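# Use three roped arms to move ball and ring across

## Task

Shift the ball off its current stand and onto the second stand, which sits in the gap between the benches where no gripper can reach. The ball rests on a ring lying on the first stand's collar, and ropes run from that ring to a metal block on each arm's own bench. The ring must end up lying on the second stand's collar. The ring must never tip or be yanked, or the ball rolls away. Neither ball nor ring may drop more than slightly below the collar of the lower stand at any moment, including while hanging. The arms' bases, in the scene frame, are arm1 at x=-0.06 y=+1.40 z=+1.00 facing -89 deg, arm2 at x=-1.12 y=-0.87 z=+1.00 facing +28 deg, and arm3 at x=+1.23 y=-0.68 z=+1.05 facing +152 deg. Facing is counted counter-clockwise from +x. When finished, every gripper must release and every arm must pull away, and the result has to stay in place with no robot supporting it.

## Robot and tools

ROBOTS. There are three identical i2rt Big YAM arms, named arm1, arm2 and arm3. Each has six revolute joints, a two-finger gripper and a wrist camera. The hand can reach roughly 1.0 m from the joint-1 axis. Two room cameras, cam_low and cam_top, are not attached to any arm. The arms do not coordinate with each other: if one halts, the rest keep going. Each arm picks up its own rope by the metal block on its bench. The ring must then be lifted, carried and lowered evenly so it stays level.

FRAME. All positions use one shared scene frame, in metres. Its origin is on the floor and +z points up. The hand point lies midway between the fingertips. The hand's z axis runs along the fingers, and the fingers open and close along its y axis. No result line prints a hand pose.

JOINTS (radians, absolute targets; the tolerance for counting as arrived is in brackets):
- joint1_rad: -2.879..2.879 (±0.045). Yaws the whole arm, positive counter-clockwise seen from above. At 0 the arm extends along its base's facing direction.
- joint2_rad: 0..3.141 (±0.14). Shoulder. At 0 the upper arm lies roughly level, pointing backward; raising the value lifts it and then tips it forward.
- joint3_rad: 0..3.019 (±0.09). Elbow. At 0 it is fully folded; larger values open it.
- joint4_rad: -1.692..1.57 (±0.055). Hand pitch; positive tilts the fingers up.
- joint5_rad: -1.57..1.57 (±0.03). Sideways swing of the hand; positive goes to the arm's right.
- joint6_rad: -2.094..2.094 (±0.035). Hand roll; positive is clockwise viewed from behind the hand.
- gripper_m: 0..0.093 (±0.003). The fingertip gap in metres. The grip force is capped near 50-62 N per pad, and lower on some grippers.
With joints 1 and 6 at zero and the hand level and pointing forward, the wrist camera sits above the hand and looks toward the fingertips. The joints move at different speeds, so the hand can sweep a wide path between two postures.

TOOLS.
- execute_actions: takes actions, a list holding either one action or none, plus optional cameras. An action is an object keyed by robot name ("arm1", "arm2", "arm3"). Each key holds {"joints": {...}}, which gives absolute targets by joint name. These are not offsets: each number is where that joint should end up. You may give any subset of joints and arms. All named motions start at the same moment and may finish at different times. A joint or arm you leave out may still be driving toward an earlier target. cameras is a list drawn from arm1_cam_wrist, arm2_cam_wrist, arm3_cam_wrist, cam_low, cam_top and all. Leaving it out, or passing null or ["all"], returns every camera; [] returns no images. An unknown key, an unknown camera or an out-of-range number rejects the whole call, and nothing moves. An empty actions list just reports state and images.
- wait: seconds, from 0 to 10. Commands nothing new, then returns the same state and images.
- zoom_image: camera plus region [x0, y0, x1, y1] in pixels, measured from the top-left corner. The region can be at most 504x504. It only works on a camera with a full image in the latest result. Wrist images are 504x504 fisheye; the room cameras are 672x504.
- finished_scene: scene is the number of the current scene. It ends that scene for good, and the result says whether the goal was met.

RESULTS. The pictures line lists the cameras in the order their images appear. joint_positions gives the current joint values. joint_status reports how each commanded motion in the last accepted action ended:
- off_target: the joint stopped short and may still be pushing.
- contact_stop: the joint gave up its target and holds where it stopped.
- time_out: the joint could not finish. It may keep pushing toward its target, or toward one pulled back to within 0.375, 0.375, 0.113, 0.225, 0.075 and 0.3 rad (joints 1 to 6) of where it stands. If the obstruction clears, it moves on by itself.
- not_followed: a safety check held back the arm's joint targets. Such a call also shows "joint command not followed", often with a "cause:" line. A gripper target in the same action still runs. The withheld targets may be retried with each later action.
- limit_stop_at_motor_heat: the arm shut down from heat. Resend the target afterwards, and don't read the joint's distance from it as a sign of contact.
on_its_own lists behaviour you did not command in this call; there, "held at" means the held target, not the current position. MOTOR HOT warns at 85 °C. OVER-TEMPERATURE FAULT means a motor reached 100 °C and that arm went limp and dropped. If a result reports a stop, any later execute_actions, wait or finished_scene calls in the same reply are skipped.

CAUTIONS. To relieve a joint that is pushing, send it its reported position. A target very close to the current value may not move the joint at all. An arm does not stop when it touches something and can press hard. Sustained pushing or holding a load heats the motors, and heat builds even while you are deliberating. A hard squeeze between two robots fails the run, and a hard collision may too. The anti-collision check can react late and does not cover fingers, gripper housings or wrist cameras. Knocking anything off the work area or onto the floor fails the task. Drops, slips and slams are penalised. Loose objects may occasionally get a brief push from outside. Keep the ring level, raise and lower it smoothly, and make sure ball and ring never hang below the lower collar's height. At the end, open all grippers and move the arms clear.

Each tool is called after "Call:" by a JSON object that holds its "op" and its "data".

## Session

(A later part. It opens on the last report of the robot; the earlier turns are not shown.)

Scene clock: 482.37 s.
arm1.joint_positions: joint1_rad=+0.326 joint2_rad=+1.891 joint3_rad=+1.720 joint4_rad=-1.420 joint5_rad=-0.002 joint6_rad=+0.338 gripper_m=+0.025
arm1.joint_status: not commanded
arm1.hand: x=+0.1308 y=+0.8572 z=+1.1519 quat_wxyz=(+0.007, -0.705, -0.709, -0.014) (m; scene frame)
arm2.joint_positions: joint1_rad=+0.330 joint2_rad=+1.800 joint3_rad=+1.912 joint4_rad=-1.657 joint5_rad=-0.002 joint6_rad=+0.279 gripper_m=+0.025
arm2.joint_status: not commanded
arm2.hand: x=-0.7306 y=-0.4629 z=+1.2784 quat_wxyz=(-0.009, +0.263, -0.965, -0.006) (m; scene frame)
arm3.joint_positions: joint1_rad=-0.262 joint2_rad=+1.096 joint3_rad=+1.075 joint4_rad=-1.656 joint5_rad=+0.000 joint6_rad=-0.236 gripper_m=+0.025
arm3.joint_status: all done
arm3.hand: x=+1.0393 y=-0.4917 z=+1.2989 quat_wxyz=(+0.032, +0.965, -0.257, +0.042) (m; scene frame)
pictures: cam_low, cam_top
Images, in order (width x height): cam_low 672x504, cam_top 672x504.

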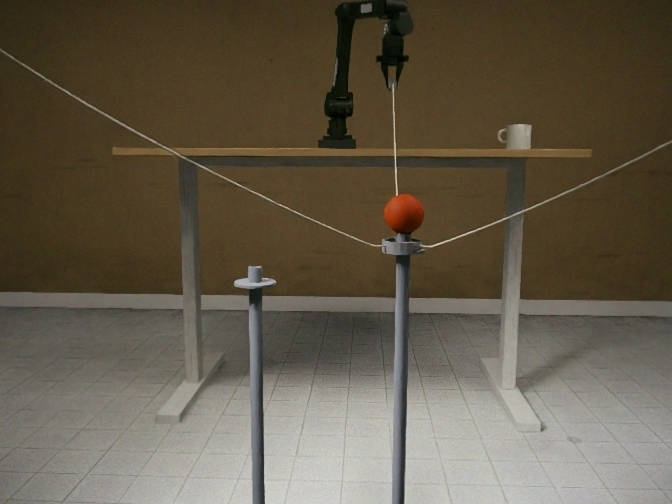

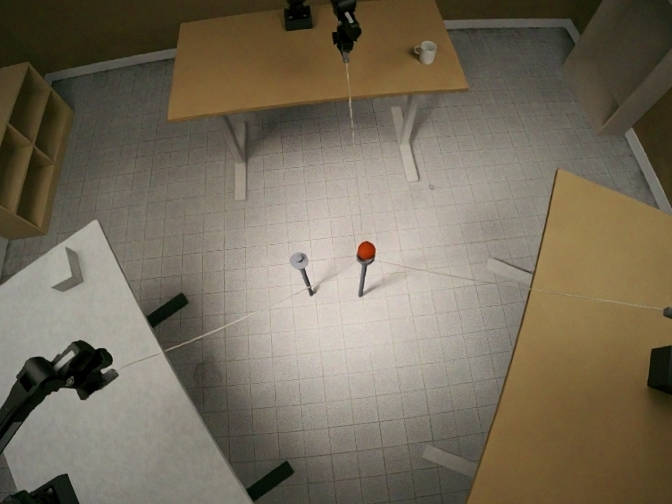

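Call:
{"op": "execute_actions", "data": {"actions": [], "cameras": ["cam_low","cam_top"]}}

Call:
{"op": "zoom_image", "data": {"camera": "cam_top", "region": [330, 225, 400, 285]}}

Call:
{"op": "zoom_image", "data": {"camera": "cam_low", "region": [330, 180, 480, 292]}}

Scene clock: 496.30 s.
arm1.joint_positions: joint1_rad=+0.326 joint2_rad=+1.891 joint3_rad=+1.720 joint4_rad=-1.420 joint5_rad=-0.002 joint6_rad=+0.338 gripper_m=+0.025
arm1.joint_status: not commanded
arm1.hand: x=+0.1308 y=+0.8572 z=+1.1519 quat_wxyz=(+0.007, -0.705, -0.709, -0.014) (m; scene frame)
arm2.joint_positions: joint1_rad=+0.330 joint2_rad=+1.800 joint3_rad=+1.912 joint4_rad=-1.657 joint5_rad=-0.002 joint6_rad=+0.279 gripper_m=+0.025
arm2.joint_status: not commanded
arm2.hand: x=-0.7306 y=-0.4629 z=+1.2784 quat_wxyz=(-0.009, +0.263, -0.965, -0.006) (m; scene frame)
arm3.joint_positions: joint1_rad=-0.262 joint2_rad=+1.096 joint3_rad=+1.075 joint4_rad=-1.656 joint5_rad=+0.000 joint6_rad=-0.236 gripper_m=+0.025
arm3.joint_status: all done
arm3.hand: x=+1.0393 y=-0.4917 z=+1.2989 quat_wxyz=(+0.032, +0.965, -0.257, +0.042) (m; scene frame)
pictures: cam_low, cam_top
Images, in order (width x height): cam_low 672x504, cam_top 672x504.

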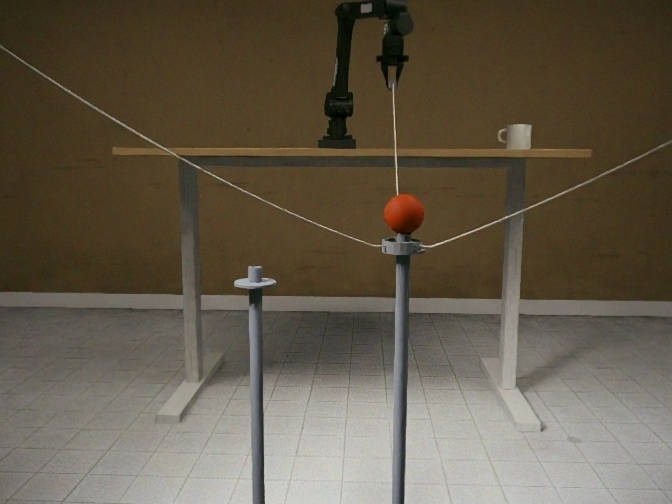

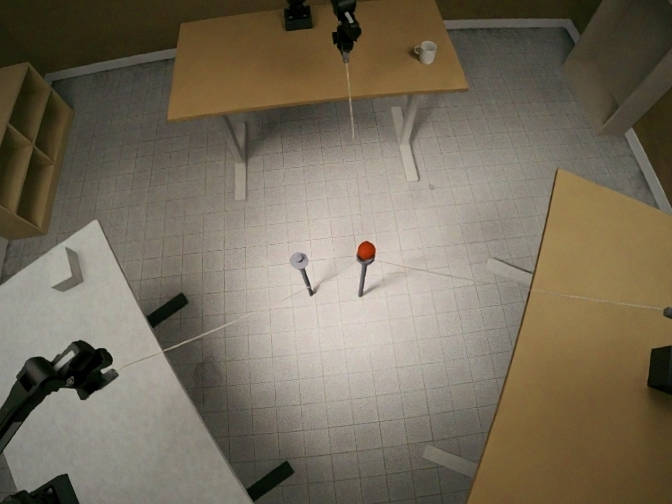

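Region (330, 225, 400, 285) of cam_top's 672x504 image, scaled by 7.200, with more detail than that image has; it fills the top 432 rows of this view, and the rest is white.

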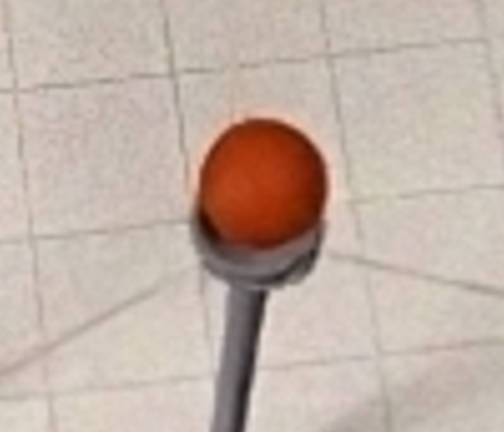

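Region (330, 180, 480, 292) of cam_low's 672x504 image, scaled by 3.360, with more detail than that image has; it fills the top 376 rows of this view, and the rest is white.

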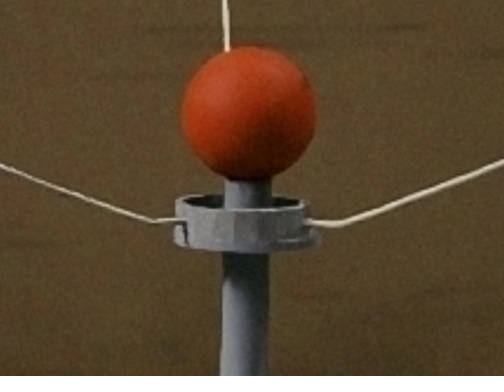

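Call:
{"op": "zoom_image", "data": {"camera": "cam_low", "region": [0, 30, 400, 270]}}

Call:
{"op": "zoom_image", "data": {"camera": "cam_low", "region": [400, 120, 672, 270]}}

Region (0, 30, 400, 270) of cam_low's 672x504 image, scaled by 1.260, with more detail than that image has; it fills the top 302 rows of this view, and the rest is white.

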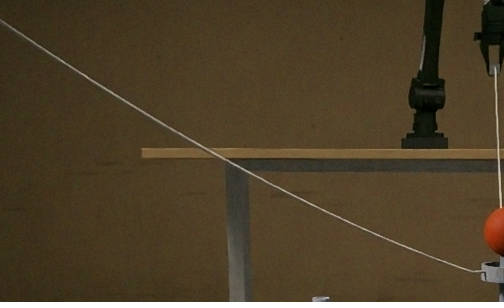

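Region (400, 120, 672, 270) of cam_low's 672x504 image, scaled by 1.853, with more detail than that image has; it fills the top 278 rows of this view, and the rest is white.

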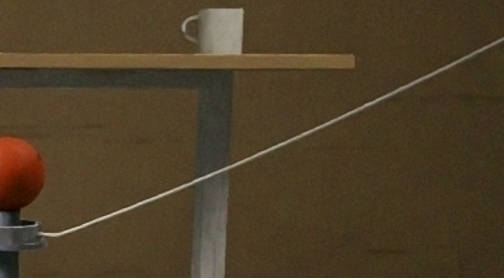

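Call:
{"op": "execute_actions", "data": {"actions": [{"arm1":{"joints":{"joint2_rad":1.815}},"arm2":{"joints":{"joint2_rad":1.771}},"arm3":{"joints":{"joint2_rad":1.046,"joint3_rad":1.135}}}], "cameras": ["cam_low","cam_top"]}}

Call:
{"op": "zoom_image", "data": {"camera": "cam_low", "region": [330, 180, 480, 292]}}

Scene clock: 587.63 s.
arm1.joint_positions: joint1_rad=+0.326 joint2_rad=+1.851 joint3_rad=+1.720 joint4_rad=-1.420 joint5_rad=-0.002 joint6_rad=+0.338 gripper_m=+0.025
arm1.joint_status: all done
arm1.hand: x=+0.1300 y=+0.8584 z=+1.1741 quat_wxyz=(-0.011, -0.706, -0.709, -0.005) (m; scene frame)
arm2.joint_positions: joint1_rad=+0.330 joint2_rad=+1.789 joint3_rad=+1.912 joint4_rad=-1.657 joint5_rad=-0.002 joint6_rad=+0.279 gripper_m=+0.025
arm2.joint_status: all done
arm2.hand: x=-0.7317 y=-0.4640 z=+1.2841 quat_wxyz=(-0.013, +0.263, -0.965, -0.009) (m; scene frame)
arm3.joint_positions: joint1_rad=-0.262 joint2_rad=+1.064 joint3_rad=+1.082 joint4_rad=-1.656 joint5_rad=+0.000 joint6_rad=-0.236 gripper_m=+0.025
arm3.joint_status: all done
arm3.hand: x=+1.0410 y=-0.4931 z=+1.3091 quat_wxyz=(+0.022, +0.966, -0.257, +0.025) (m; scene frame)
pictures: cam_low, cam_top
Images, in order (width x height): cam_low 672x504, cam_top 672x504.

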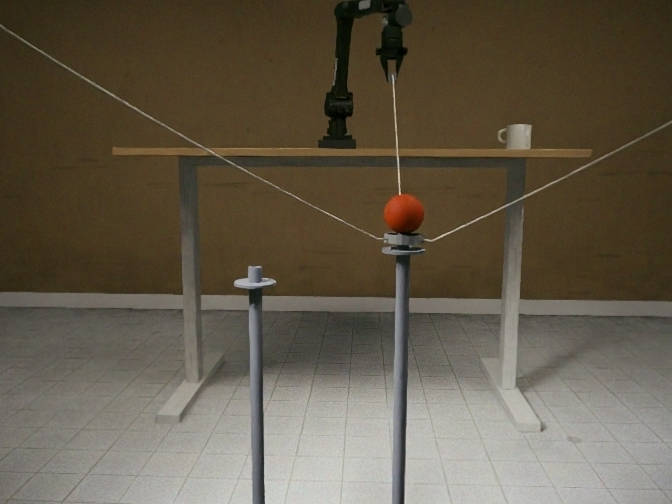

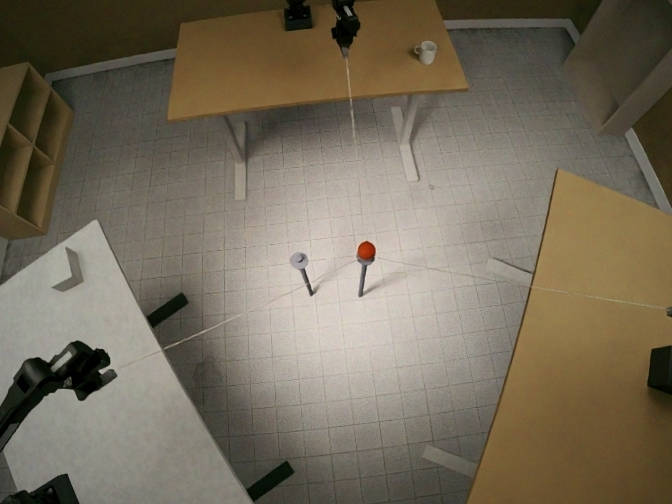

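Region (330, 180, 480, 292) of cam_low's 672x504 image, scaled by 3.360, with more detail than that image has; it fills the top 376 rows of this view, and the rest is white.

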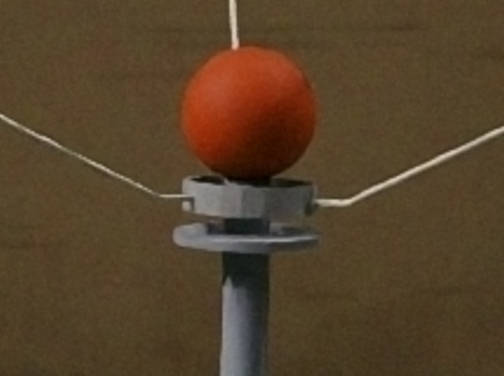

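Call:
{"op": "execute_actions", "data": {"actions": [], "cameras": ["cam_low","cam_top"]}}

Call:
{"op": "zoom_image", "data": {"camera": "cam_top", "region": [330, 225, 400, 285]}}

Call:
{"op": "zoom_image", "data": {"camera": "cam_low", "region": [330, 180, 480, 292]}}

Scene clock: 594.13 s.
arm1.joint_positions: joint1_rad=+0.326 joint2_rad=+1.851 joint3_rad=+1.720 joint4_rad=-1.420 joint5_rad=-0.002 joint6_rad=+0.338 gripper_m=+0.025
arm1.joint_status: all done
arm1.hand: x=+0.1300 y=+0.8584 z=+1.1741 quat_wxyz=(-0.011, -0.706, -0.709, -0.005) (m; scene frame)
arm2.joint_positions: joint1_rad=+0.330 joint2_rad=+1.789 joint3_rad=+1.912 joint4_rad=-1.657 joint5_rad=-0.002 joint6_rad=+0.279 gripper_m=+0.025
arm2.joint_status: all done
arm2.hand: x=-0.7317 y=-0.4640 z=+1.2841 quat_wxyz=(-0.013, +0.263, -0.965, -0.009) (m; scene frame)
arm3.joint_positions: joint1_rad=-0.262 joint2_rad=+1.064 joint3_rad=+1.082 joint4_rad=-1.656 joint5_rad=+0.000 joint6_rad=-0.236 gripper_m=+0.025
arm3.joint_status: all done
arm3.hand: x=+1.0410 y=-0.4931 z=+1.3091 quat_wxyz=(+0.022, +0.966, -0.257, +0.025) (m; scene frame)
pictures: cam_low, cam_top
Images, in order (width x height): cam_low 672x504, cam_top 672x504.

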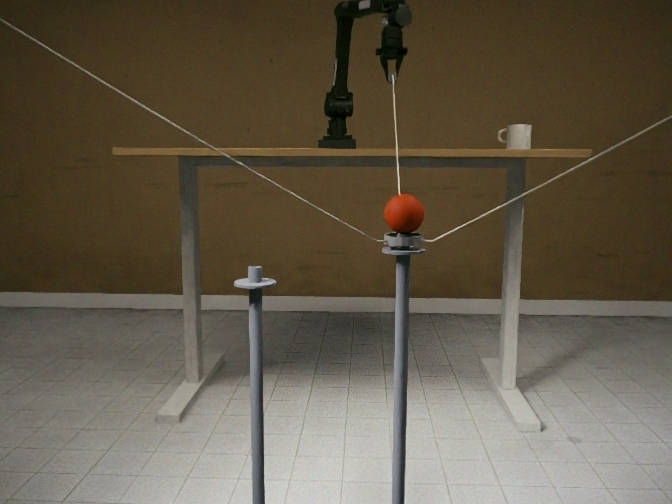

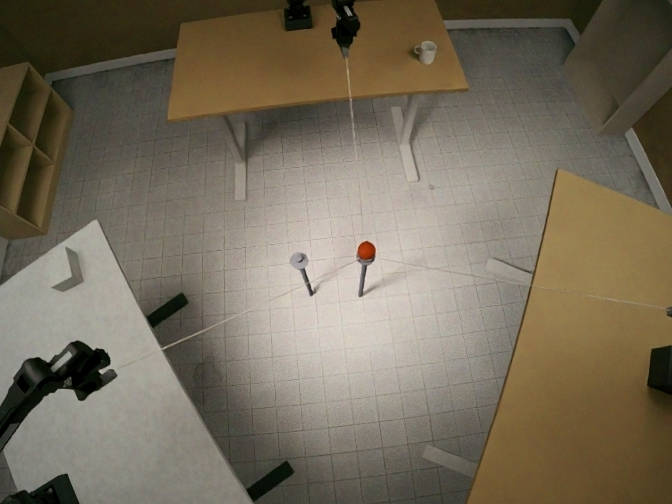

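Region (330, 225, 400, 285) of cam_top's 672x504 image, scaled by 7.200, with more detail than that image has; it fills the top 432 rows of this view, and the rest is white.

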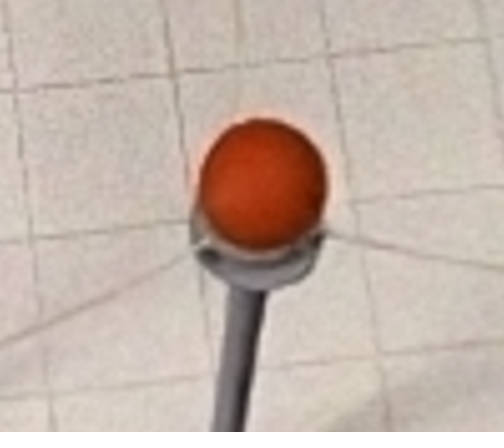

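Region (330, 180, 480, 292) of cam_low's 672x504 image, scaled by 3.360, with more detail than that image has; it fills the top 376 rows of this view, and the rest is white.

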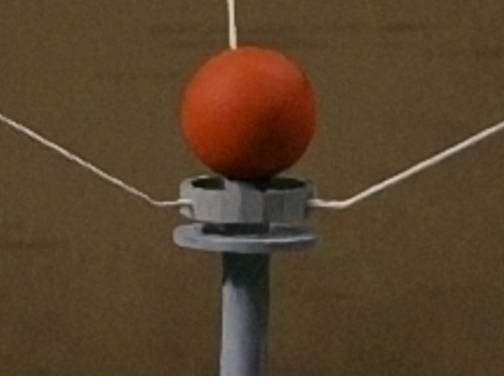

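Call:
{"op": "execute_actions", "data": {"actions": [{"arm1":{"joints":{"joint2_rad":1.781}},"arm2":{"joints":{"joint2_rad":1.745}},"arm3":{"joints":{"joint2_rad":1.000,"joint3_rad":1.155}}}], "cameras": ["cam_low","cam_top"]}}

Call:
{"op": "zoom_image", "data": {"camera": "cam_low", "region": [330, 180, 480, 292]}}

Scene clock: 619.17 s.
arm1.joint_positions: joint1_rad=+0.326 joint2_rad=+1.821 joint3_rad=+1.720 joint4_rad=-1.420 joint5_rad=-0.001 joint6_rad=+0.338 gripper_m=+0.025
arm1.joint_status: all done
arm1.hand: x=+0.1290 y=+0.8598 z=+1.1905 quat_wxyz=(-0.025, -0.706, -0.708, +0.002) (m; scene frame)
arm2.joint_positions: joint1_rad=+0.330 joint2_rad=+1.760 joint3_rad=+1.908 joint4_rad=-1.657 joint5_rad=-0.002 joint6_rad=+0.279 gripper_m=+0.025
arm2.joint_status: all done
arm2.hand: x=-0.7355 y=-0.4680 z=+1.2983 quat_wxyz=(-0.024, +0.263, -0.964, -0.016) (m; scene frame)
arm3.joint_positions: joint1_rad=-0.262 joint2_rad=+1.013 joint3_rad=+1.103 joint4_rad=-1.656 joint5_rad=+0.000 joint6_rad=-0.236 gripper_m=+0.025
arm3.joint_status: all done
arm3.hand: x=+1.0428 y=-0.4944 z=+1.3295 quat_wxyz=(+0.005, +0.966, -0.257, -0.008) (m; scene frame)
pictures: cam_low, cam_top
Images, in order (width x height): cam_low 672x504, cam_top 672x504.

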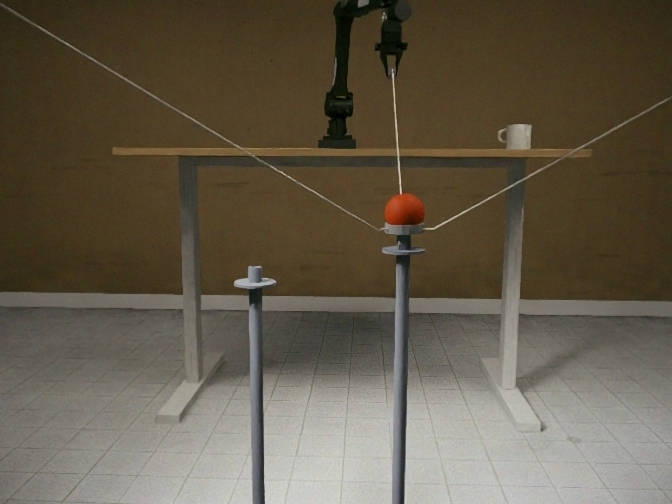

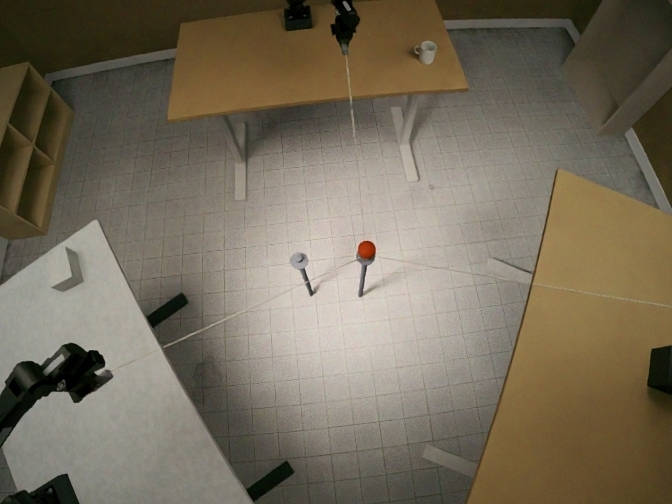

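Region (330, 180, 480, 292) of cam_low's 672x504 image, scaled by 3.360, with more detail than that image has; it fills the top 376 rows of this view, and the rest is white.

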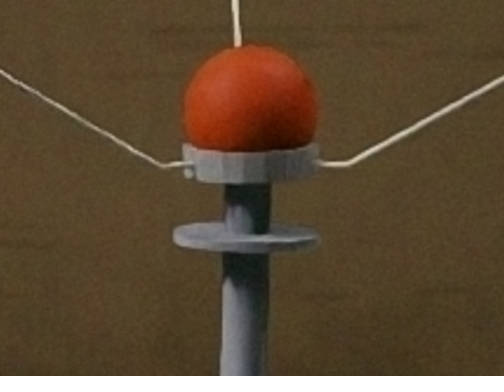

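Call:
{"op": "execute_actions", "data": {"actions": [], "cameras": ["cam_low","cam_top"]}}

Call:
{"op": "zoom_image", "data": {"camera": "cam_top", "region": [330, 225, 400, 285]}}

Call:
{"op": "zoom_image", "data": {"camera": "cam_low", "region": [330, 180, 480, 292]}}

Scene clock: 625.60 s.
arm1.joint_positions: joint1_rad=+0.326 joint2_rad=+1.821 joint3_rad=+1.720 joint4_rad=-1.420 joint5_rad=-0.001 joint6_rad=+0.338 gripper_m=+0.025
arm1.joint_status: all done
arm1.hand: x=+0.1290 y=+0.8598 z=+1.1905 quat_wxyz=(-0.025, -0.706, -0.708, +0.002) (m; scene frame)
arm2.joint_positions: joint1_rad=+0.330 joint2_rad=+1.760 joint3_rad=+1.908 joint4_rad=-1.657 joint5_rad=-0.002 joint6_rad=+0.279 gripper_m=+0.025
arm2.joint_status: all done
arm2.hand: x=-0.7355 y=-0.4680 z=+1.2983 quat_wxyz=(-0.024, +0.263, -0.964, -0.016) (m; scene frame)
arm3.joint_positions: joint1_rad=-0.262 joint2_rad=+1.013 joint3_rad=+1.103 joint4_rad=-1.656 joint5_rad=+0.000 joint6_rad=-0.236 gripper_m=+0.025
arm3.joint_status: all done
arm3.hand: x=+1.0428 y=-0.4944 z=+1.3295 quat_wxyz=(+0.005, +0.966, -0.257, -0.008) (m; scene frame)
pictures: cam_low, cam_top
Images, in order (width x height): cam_low 672x504, cam_top 672x504.

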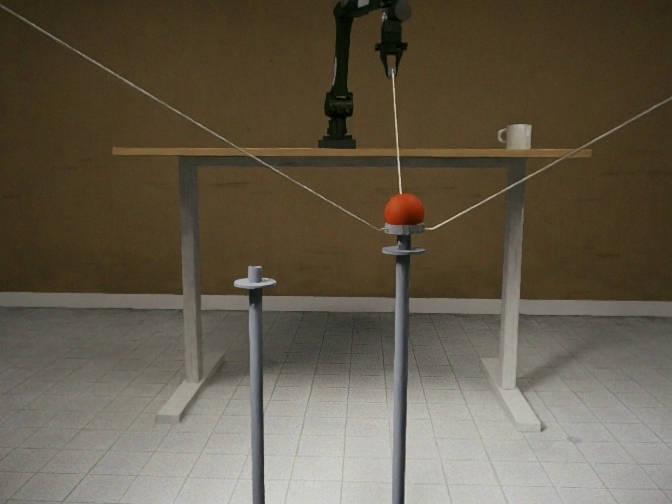

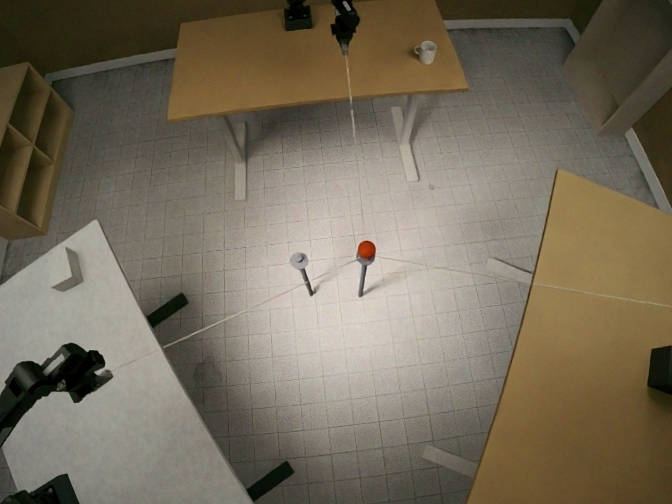

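Region (330, 225, 400, 285) of cam_top's 672x504 image, scaled by 7.200, with more detail than that image has; it fills the top 432 rows of this view, and the rest is white.

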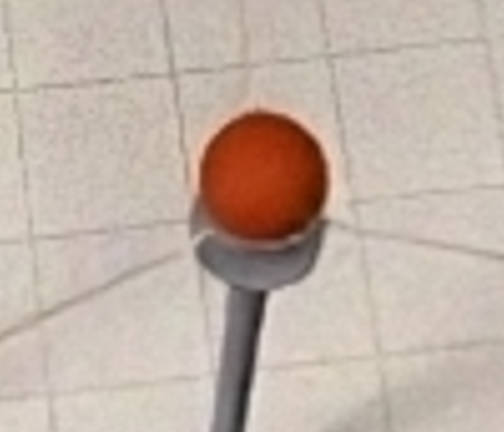

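Region (330, 180, 480, 292) of cam_low's 672x504 image, scaled by 3.360, with more detail than that image has; it fills the top 376 rows of this view, and the rest is white.

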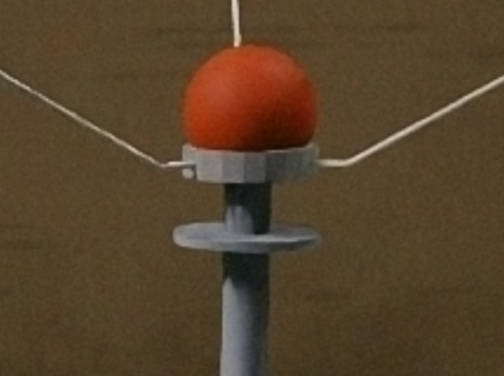

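Call:
{"op": "execute_actions", "data": {"actions": [{"arm1":{"joints":{"joint2_rad":1.758,"joint3_rad":1.714}},"arm2":{"joints":{"joint2_rad":1.724}},"arm3":{"joints":{"joint2_rad":0.968,"joint3_rad":1.175}}}], "cameras": ["cam_low","cam_top"]}}

Call:
{"op": "zoom_image", "data": {"camera": "cam_low", "region": [330, 160, 480, 272]}}

Scene clock: 680.33 s.
arm1.joint_positions: joint1_rad=+0.326 joint2_rad=+1.809 joint3_rad=+1.709 joint4_rad=-1.420 joint5_rad=-0.001 joint6_rad=+0.338 gripper_m=+0.025
arm1.joint_status: all done
arm1.hand: x=+0.1276 y=+0.8637 z=+1.1930 quat_wxyz=(-0.025, -0.706, -0.708, +0.002) (m; scene frame)
arm2.joint_positions: joint1_rad=+0.330 joint2_rad=+1.750 joint3_rad=+1.908 joint4_rad=-1.657 joint5_rad=-0.002 joint6_rad=+0.279 gripper_m=+0.025
arm2.joint_status: all done
arm2.hand: x=-0.7367 y=-0.4693 z=+1.3038 quat_wxyz=(-0.029, +0.263, -0.964, -0.018) (m; scene frame)
arm3.joint_positions: joint1_rad=-0.262 joint2_rad=+0.992 joint3_rad=+1.118 joint4_rad=-1.656 joint5_rad=+0.000 joint6_rad=-0.236 gripper_m=+0.025
arm3.joint_status: all done
arm3.hand: x=+1.0430 y=-0.4943 z=+1.3404 quat_wxyz=(-0.004, +0.966, -0.257, -0.023) (m; scene frame)
pictures: cam_low, cam_top
Images, in order (width x height): cam_low 672x504, cam_top 672x504.

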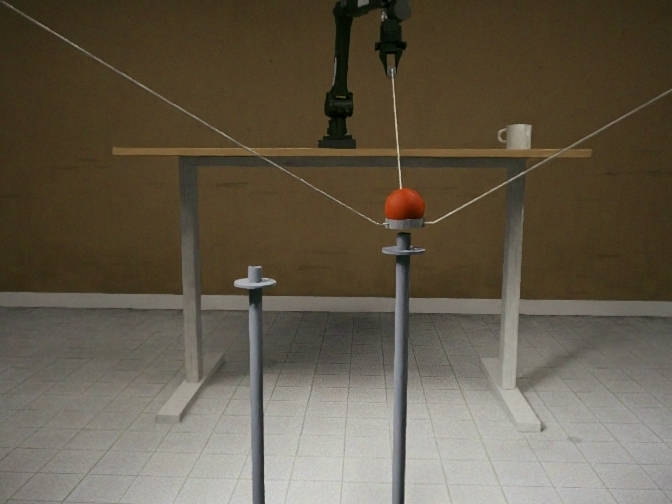

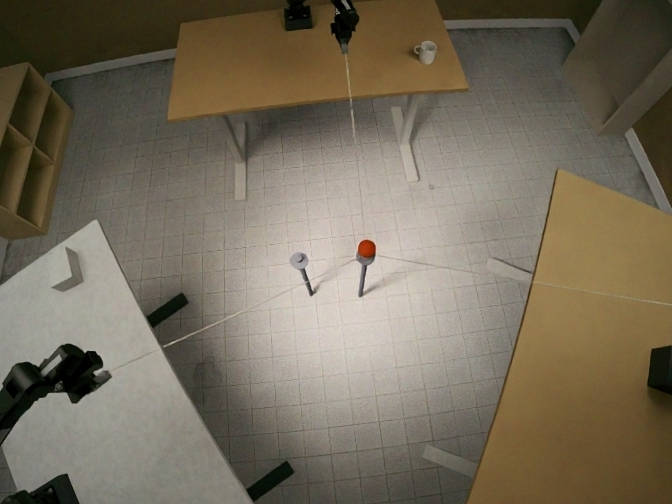

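Region (330, 160, 480, 272) of cam_low's 672x504 image, scaled by 3.360, with more detail than that image has; it fills the top 376 rows of this view, and the rest is white.

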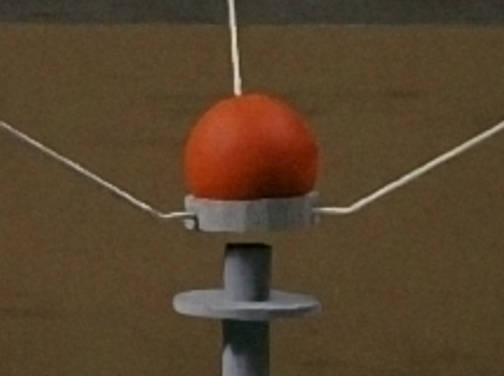

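Call:
{"op": "execute_actions", "data": {"actions": [{"arm1":{"joints":{"joint1_rad":0.276,"joint2_rad":1.728,"joint3_rad":1.684,"joint6_rad":0.286}},"arm2":{"joints":{"joint1_rad":0.370,"joint2_rad":1.689,"joint3_rad":1.873,"joint6_rad":0.325}},"arm3":{"joints":{"joint1_rad":-0.201,"joint2_rad":1.048,"joint3_rad":1.216,"joint6_rad":-0.172}}}], "cameras": ["cam_low","cam_top"]}}

Call:
{"op": "zoom_image", "data": {"camera": "cam_low", "region": [310, 160, 460, 272]}}

Scene clock: 739.50 s.
arm1.joint_positions: joint1_rad=+0.274 joint2_rad=+1.774 joint3_rad=+1.677 joint4_rad=-1.420 joint5_rad=+0.000 joint6_rad=+0.295 gripper_m=+0.025
arm1.joint_status: all done
arm1.hand: x=+0.0958 y=+0.8652 z=+1.1990 quat_wxyz=(-0.026, -0.709, -0.705, +0.004) (m; scene frame)
arm2.joint_positions: joint1_rad=+0.367 joint2_rad=+1.710 joint3_rad=+1.880 joint4_rad=-1.657 joint5_rad=-0.001 joint6_rad=+0.318 gripper_m=+0.025
arm2.joint_status: all done
arm2.hand: x=-0.7597 y=-0.4648 z=+1.3136 quat_wxyz=(-0.033, +0.262, -0.964, -0.022) (m; scene frame)
arm3.joint_positions: joint1_rad=-0.208 joint2_rad=+1.059 joint3_rad=+1.168 joint4_rad=-1.656 joint5_rad=+0.000 joint6_rad=-0.182 gripper_m=+0.025
arm3.joint_status: all done
arm3.hand: x=+1.0179 y=-0.4915 z=+1.3429 quat_wxyz=(+0.001, +0.966, -0.258, -0.016) (m; scene frame)
pictures: cam_low, cam_top
Images, in order (width x height): cam_low 672x504, cam_top 672x504.

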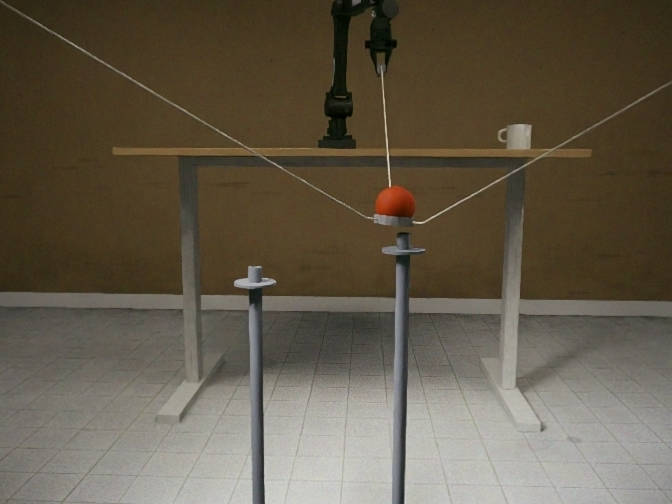

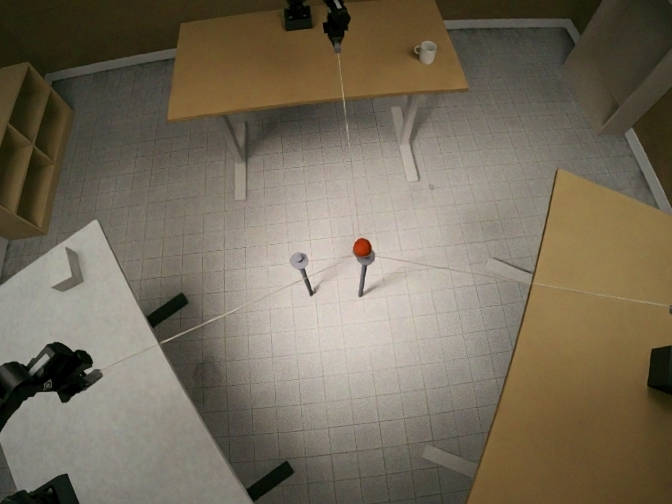

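Region (310, 160, 460, 272) of cam_low's 672x504 image, scaled by 3.360, with more detail than that image has; it fills the top 376 rows of this view, and the rest is white.

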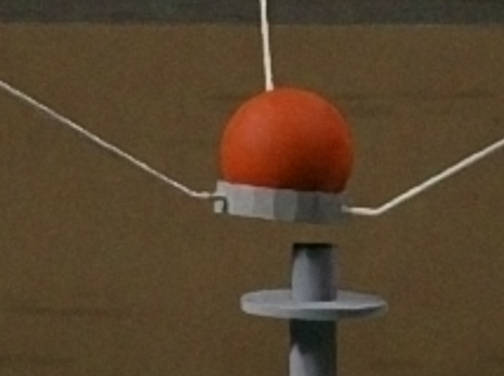

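Call:
{"op": "execute_actions", "data": {"actions": [], "cameras": ["cam_low","cam_top"]}}

Call:
{"op": "zoom_image", "data": {"camera": "cam_low", "region": [310, 160, 460, 272]}}

Call:
{"op": "zoom_image", "data": {"camera": "cam_top", "region": [320, 220, 390, 280]}}

Scene clock: 770.03 s.
arm1.joint_positions: joint1_rad=+0.274 joint2_rad=+1.774 joint3_rad=+1.677 joint4_rad=-1.420 joint5_rad=+0.000 joint6_rad=+0.294 gripper_m=+0.025
arm1.joint_status: all done
arm1.hand: x=+0.0958 y=+0.8652 z=+1.1990 quat_wxyz=(-0.026, -0.709, -0.705, +0.004) (m; scene frame)
arm2.joint_positions: joint1_rad=+0.367 joint2_rad=+1.710 joint3_rad=+1.880 joint4_rad=-1.657 joint5_rad=-0.001 joint6_rad=+0.319 gripper_m=+0.025
arm2.joint_status: all done
arm2.hand: x=-0.7597 y=-0.4648 z=+1.3136 quat_wxyz=(-0.033, +0.262, -0.964, -0.022) (m; scene frame)
arm3.joint_positions: joint1_rad=-0.208 joint2_rad=+1.059 joint3_rad=+1.168 joint4_rad=-1.656 joint5_rad=+0.000 joint6_rad=-0.181 gripper_m=+0.025
arm3.joint_status: all done
arm3.hand: x=+1.0179 y=-0.4915 z=+1.3429 quat_wxyz=(+0.001, +0.966, -0.258, -0.016) (m; scene frame)
pictures: cam_low, cam_top
Images, in order (width x height): cam_low 672x504, cam_top 672x504.

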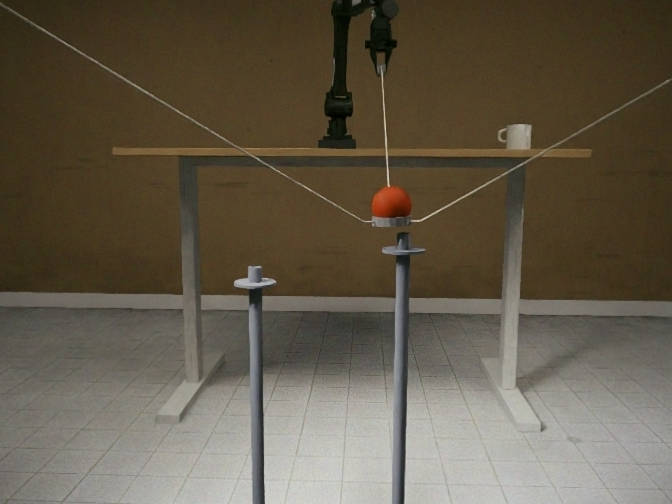

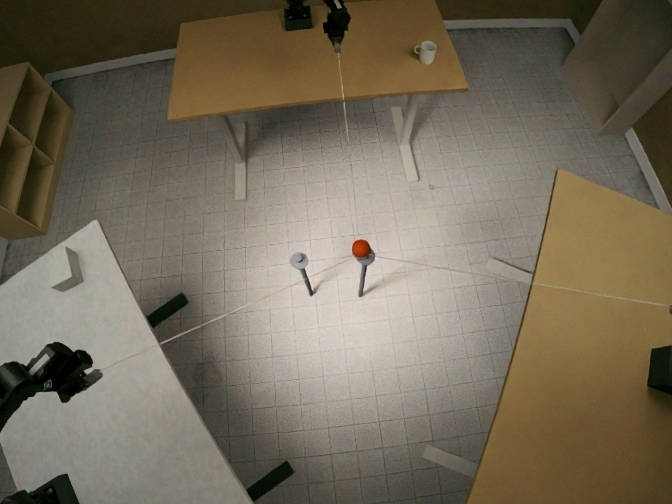

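Region (310, 160, 460, 272) of cam_low's 672x504 image, scaled by 3.360, with more detail than that image has; it fills the top 376 rows of this view, and the rest is white.

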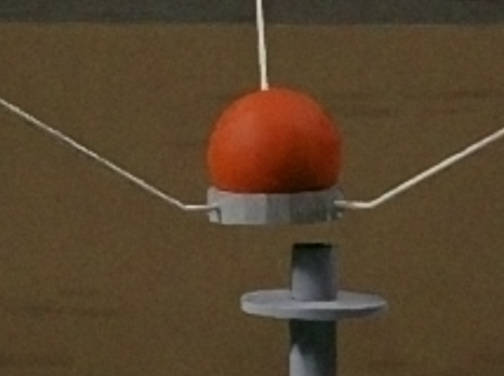

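Region (320, 220, 390, 280) of cam_top's 672x504 image, scaled by 7.200, with more detail than that image has; it fills the top 432 rows of this view, and the rest is white.

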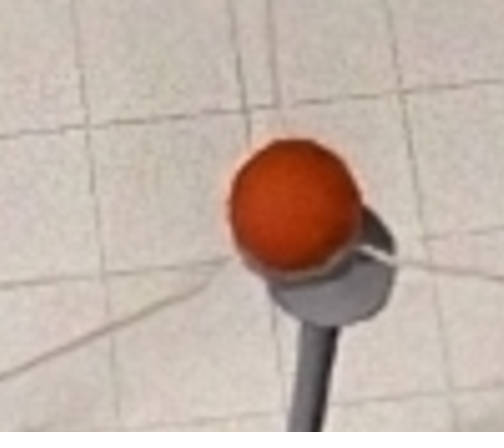

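Call:
{"op": "execute_actions", "data": {"actions": [{"arm1":{"joints":{"joint1_rad":0.227,"joint2_rad":1.7016,"joint3_rad":1.6475,"joint6_rad":0.237}},"arm2":{"joints":{"joint1_rad":0.4216,"joint2_rad":1.6454,"joint3_rad":1.8217,"joint6_rad":0.378}},"arm3":{"joints":{"joint1_rad":-0.143,"joint2_rad":1.126,"joint3_rad":1.276,"joint6_rad":-0.113}}}], "cameras": ["cam_low","cam_top"]}}

Call:
{"op": "zoom_image", "data": {"camera": "cam_low", "region": [300, 160, 450, 272]}}

Scene clock: 780.67 s.
arm1.joint_positions: joint1_rad=+0.227 joint2_rad=+1.751 joint3_rad=+1.642 joint4_rad=-1.420 joint5_rad=+0.000 joint6_rad=+0.246 gripper_m=+0.025
arm1.joint_status: all done
arm1.hand: x=+0.0677 y=+0.8698 z=+1.1971 quat_wxyz=(-0.020, -0.708, -0.706, +0.002) (m; scene frame)
arm2.joint_positions: joint1_rad=+0.422 joint2_rad=+1.667 joint3_rad=+1.829 joint4_rad=-1.656 joint5_rad=+0.000 joint6_rad=+0.371 gripper_m=+0.025
arm2.joint_status: all done
arm2.hand: x=-0.7928 y=-0.4593 z=+1.3153 quat_wxyz=(-0.029, +0.263, -0.964, -0.022) (m; scene frame)
arm3.joint_positions: joint1_rad=-0.150 joint2_rad=+1.138 joint3_rad=+1.226 joint4_rad=-1.656 joint5_rad=+0.000 joint6_rad=-0.122 gripper_m=+0.025
arm3.joint_status: all done
arm3.hand: x=+0.9879 y=-0.4895 z=+1.3441 quat_wxyz=(+0.006, +0.966, -0.258, -0.006) (m; scene frame)
pictures: cam_low, cam_top
Images, in order (width x height): cam_low 672x504, cam_top 672x504.

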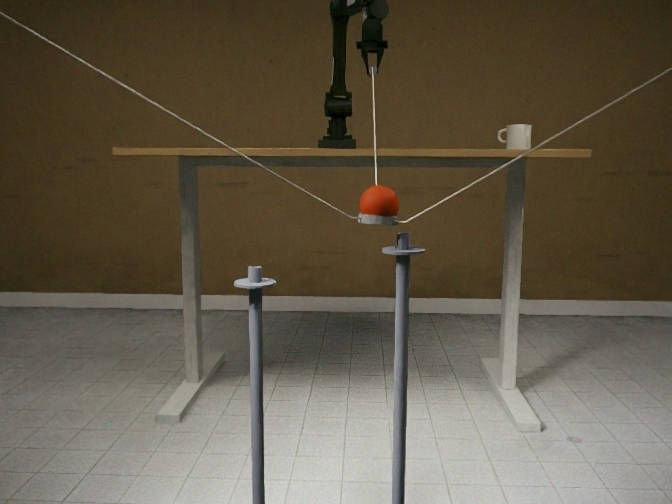

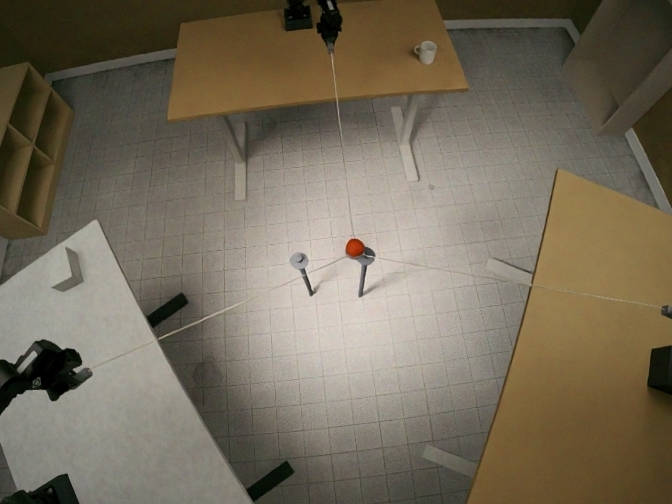

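Region (300, 160, 450, 272) of cam_low's 672x504 image, scaled by 3.360, with more detail than that image has; it fills the top 376 rows of this view, and the rest is white.

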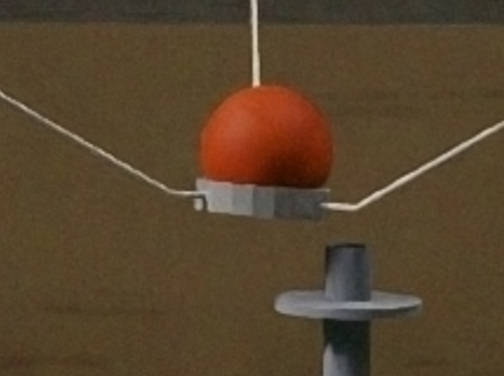

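Call:
{"op": "execute_actions", "data": {"actions": [{"arm1":{"joints":{"joint1_rad":0.171,"joint2_rad":1.678,"joint3_rad":1.6135,"joint6_rad":0.180}},"arm2":{"joints":{"joint1_rad":0.477,"joint2_rad":1.6067,"joint3_rad":1.7666,"joint6_rad":0.433}},"arm3":{"joints":{"joint1_rad":-0.0915,"joint2_rad":1.2195,"joint3_rad":1.3454,"joint6_rad":-0.0615}}}], "cameras": ["cam_low"]}}

Call:
{"op": "zoom_image", "data": {"camera": "cam_low", "region": [280, 160, 430, 272]}}

Call:
{"op": "execute_actions", "data": {"actions": [], "cameras": ["cam_low"]}}

Call:
{"op": "zoom_image", "data": {"camera": "cam_low", "region": [280, 160, 430, 272]}}

Scene clock: 806.70 s.
arm1.joint_positions: joint1_rad=+0.170 joint2_rad=+1.725 joint3_rad=+1.608 joint4_rad=-1.420 joint5_rad=+0.000 joint6_rad=+0.189 gripper_m=+0.025
arm1.joint_status: all done
arm1.hand: x=+0.0350 y=+0.8746 z=+1.1969 quat_wxyz=(-0.016, -0.708, -0.706, +0.001) (m; scene frame)
arm2.joint_positions: joint1_rad=+0.476 joint2_rad=+1.630 joint3_rad=+1.775 joint4_rad=-1.656 joint5_rad=+0.001 joint6_rad=+0.426 gripper_m=+0.025
arm2.joint_status: all done
arm2.hand: x=-0.8251 y=-0.4563 z=+1.3120 quat_wxyz=(-0.021, +0.262, -0.965, -0.018) (m; scene frame)
arm3.joint_positions: joint1_rad=-0.098 joint2_rad=+1.234 joint3_rad=+1.298 joint4_rad=-1.656 joint5_rad=+0.000 joint6_rad=-0.071 gripper_m=+0.025
arm3.joint_status: all done
arm3.hand: x=+0.9531 y=-0.4850 z=+1.3430 quat_wxyz=(+0.010, +0.966, -0.258, +0.005) (m; scene frame)
pictures: cam_low
Images, in order (width x height): cam_low 672x504.

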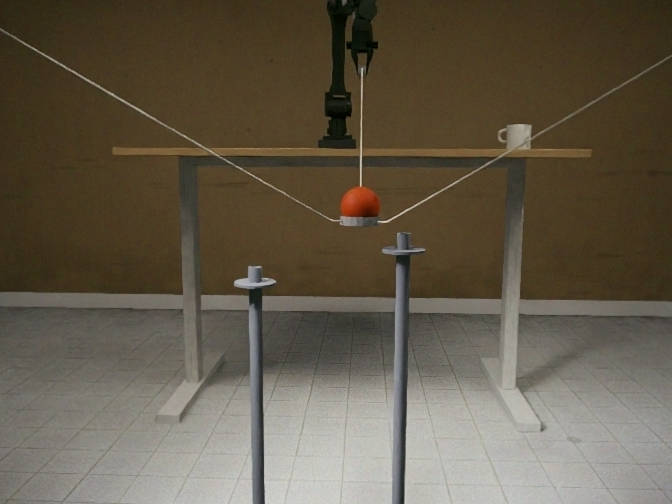

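Region (280, 160, 430, 272) of cam_low's 672x504 image, scaled by 3.360, with more detail than that image has; it fills the top 376 rows of this view, and the rest is white.

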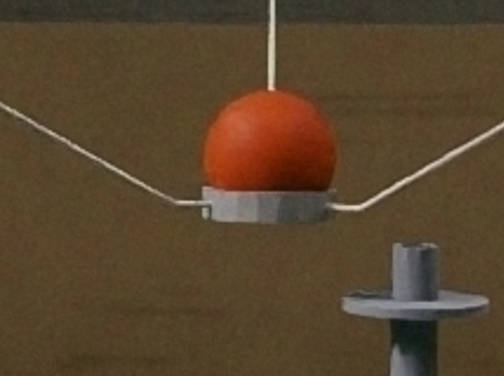

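Scene clock: 806.70 s.
arm1.joint_positions: joint1_rad=+0.170 joint2_rad=+1.725 joint3_rad=+1.608 joint4_rad=-1.420 joint5_rad=+0.000 joint6_rad=+0.189 gripper_m=+0.025
arm1.joint_status: all done
arm1.hand: x=+0.0350 y=+0.8746 z=+1.1969 quat_wxyz=(-0.016, -0.708, -0.706, +0.001) (m; scene frame)
arm2.joint_positions: joint1_rad=+0.476 joint2_rad=+1.630 joint3_rad=+1.775 joint4_rad=-1.656 joint5_rad=+0.001 joint6_rad=+0.426 gripper_m=+0.025
arm2.joint_status: all done
arm2.hand: x=-0.8251 y=-0.4563 z=+1.3120 quat_wxyz=(-0.021, +0.262, -0.965, -0.018) (m; scene frame)
arm3.joint_positions: joint1_rad=-0.098 joint2_rad=+1.234 joint3_rad=+1.298 joint4_rad=-1.656 joint5_rad=+0.000 joint6_rad=-0.071 gripper_m=+0.025
arm3.joint_status: all done
arm3.hand: x=+0.9531 y=-0.4850 z=+1.3430 quat_wxyz=(+0.010, +0.966, -0.258, +0.005) (m; scene frame)
pictures: cam_low
Images, in order (width x height): cam_low 672x504.

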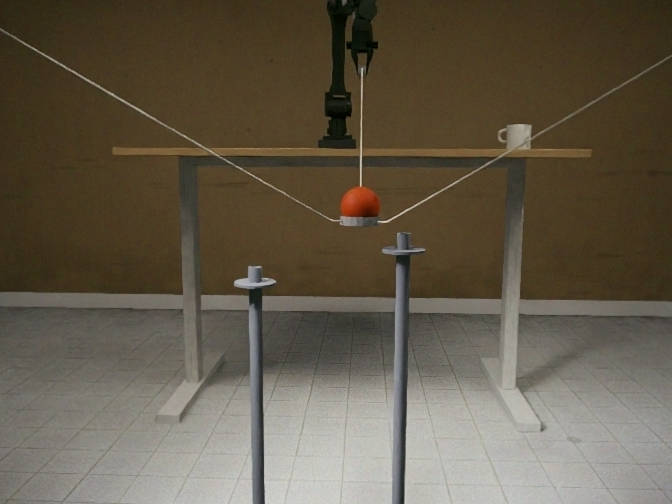

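Region (280, 160, 430, 272) of cam_low's 672x504 image, scaled by 3.360, with more detail than that image has; it fills the top 376 rows of this view, and the rest is white.

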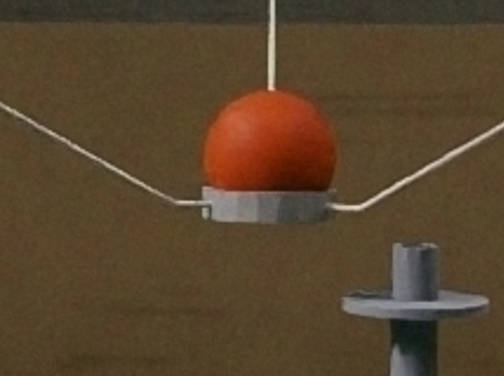

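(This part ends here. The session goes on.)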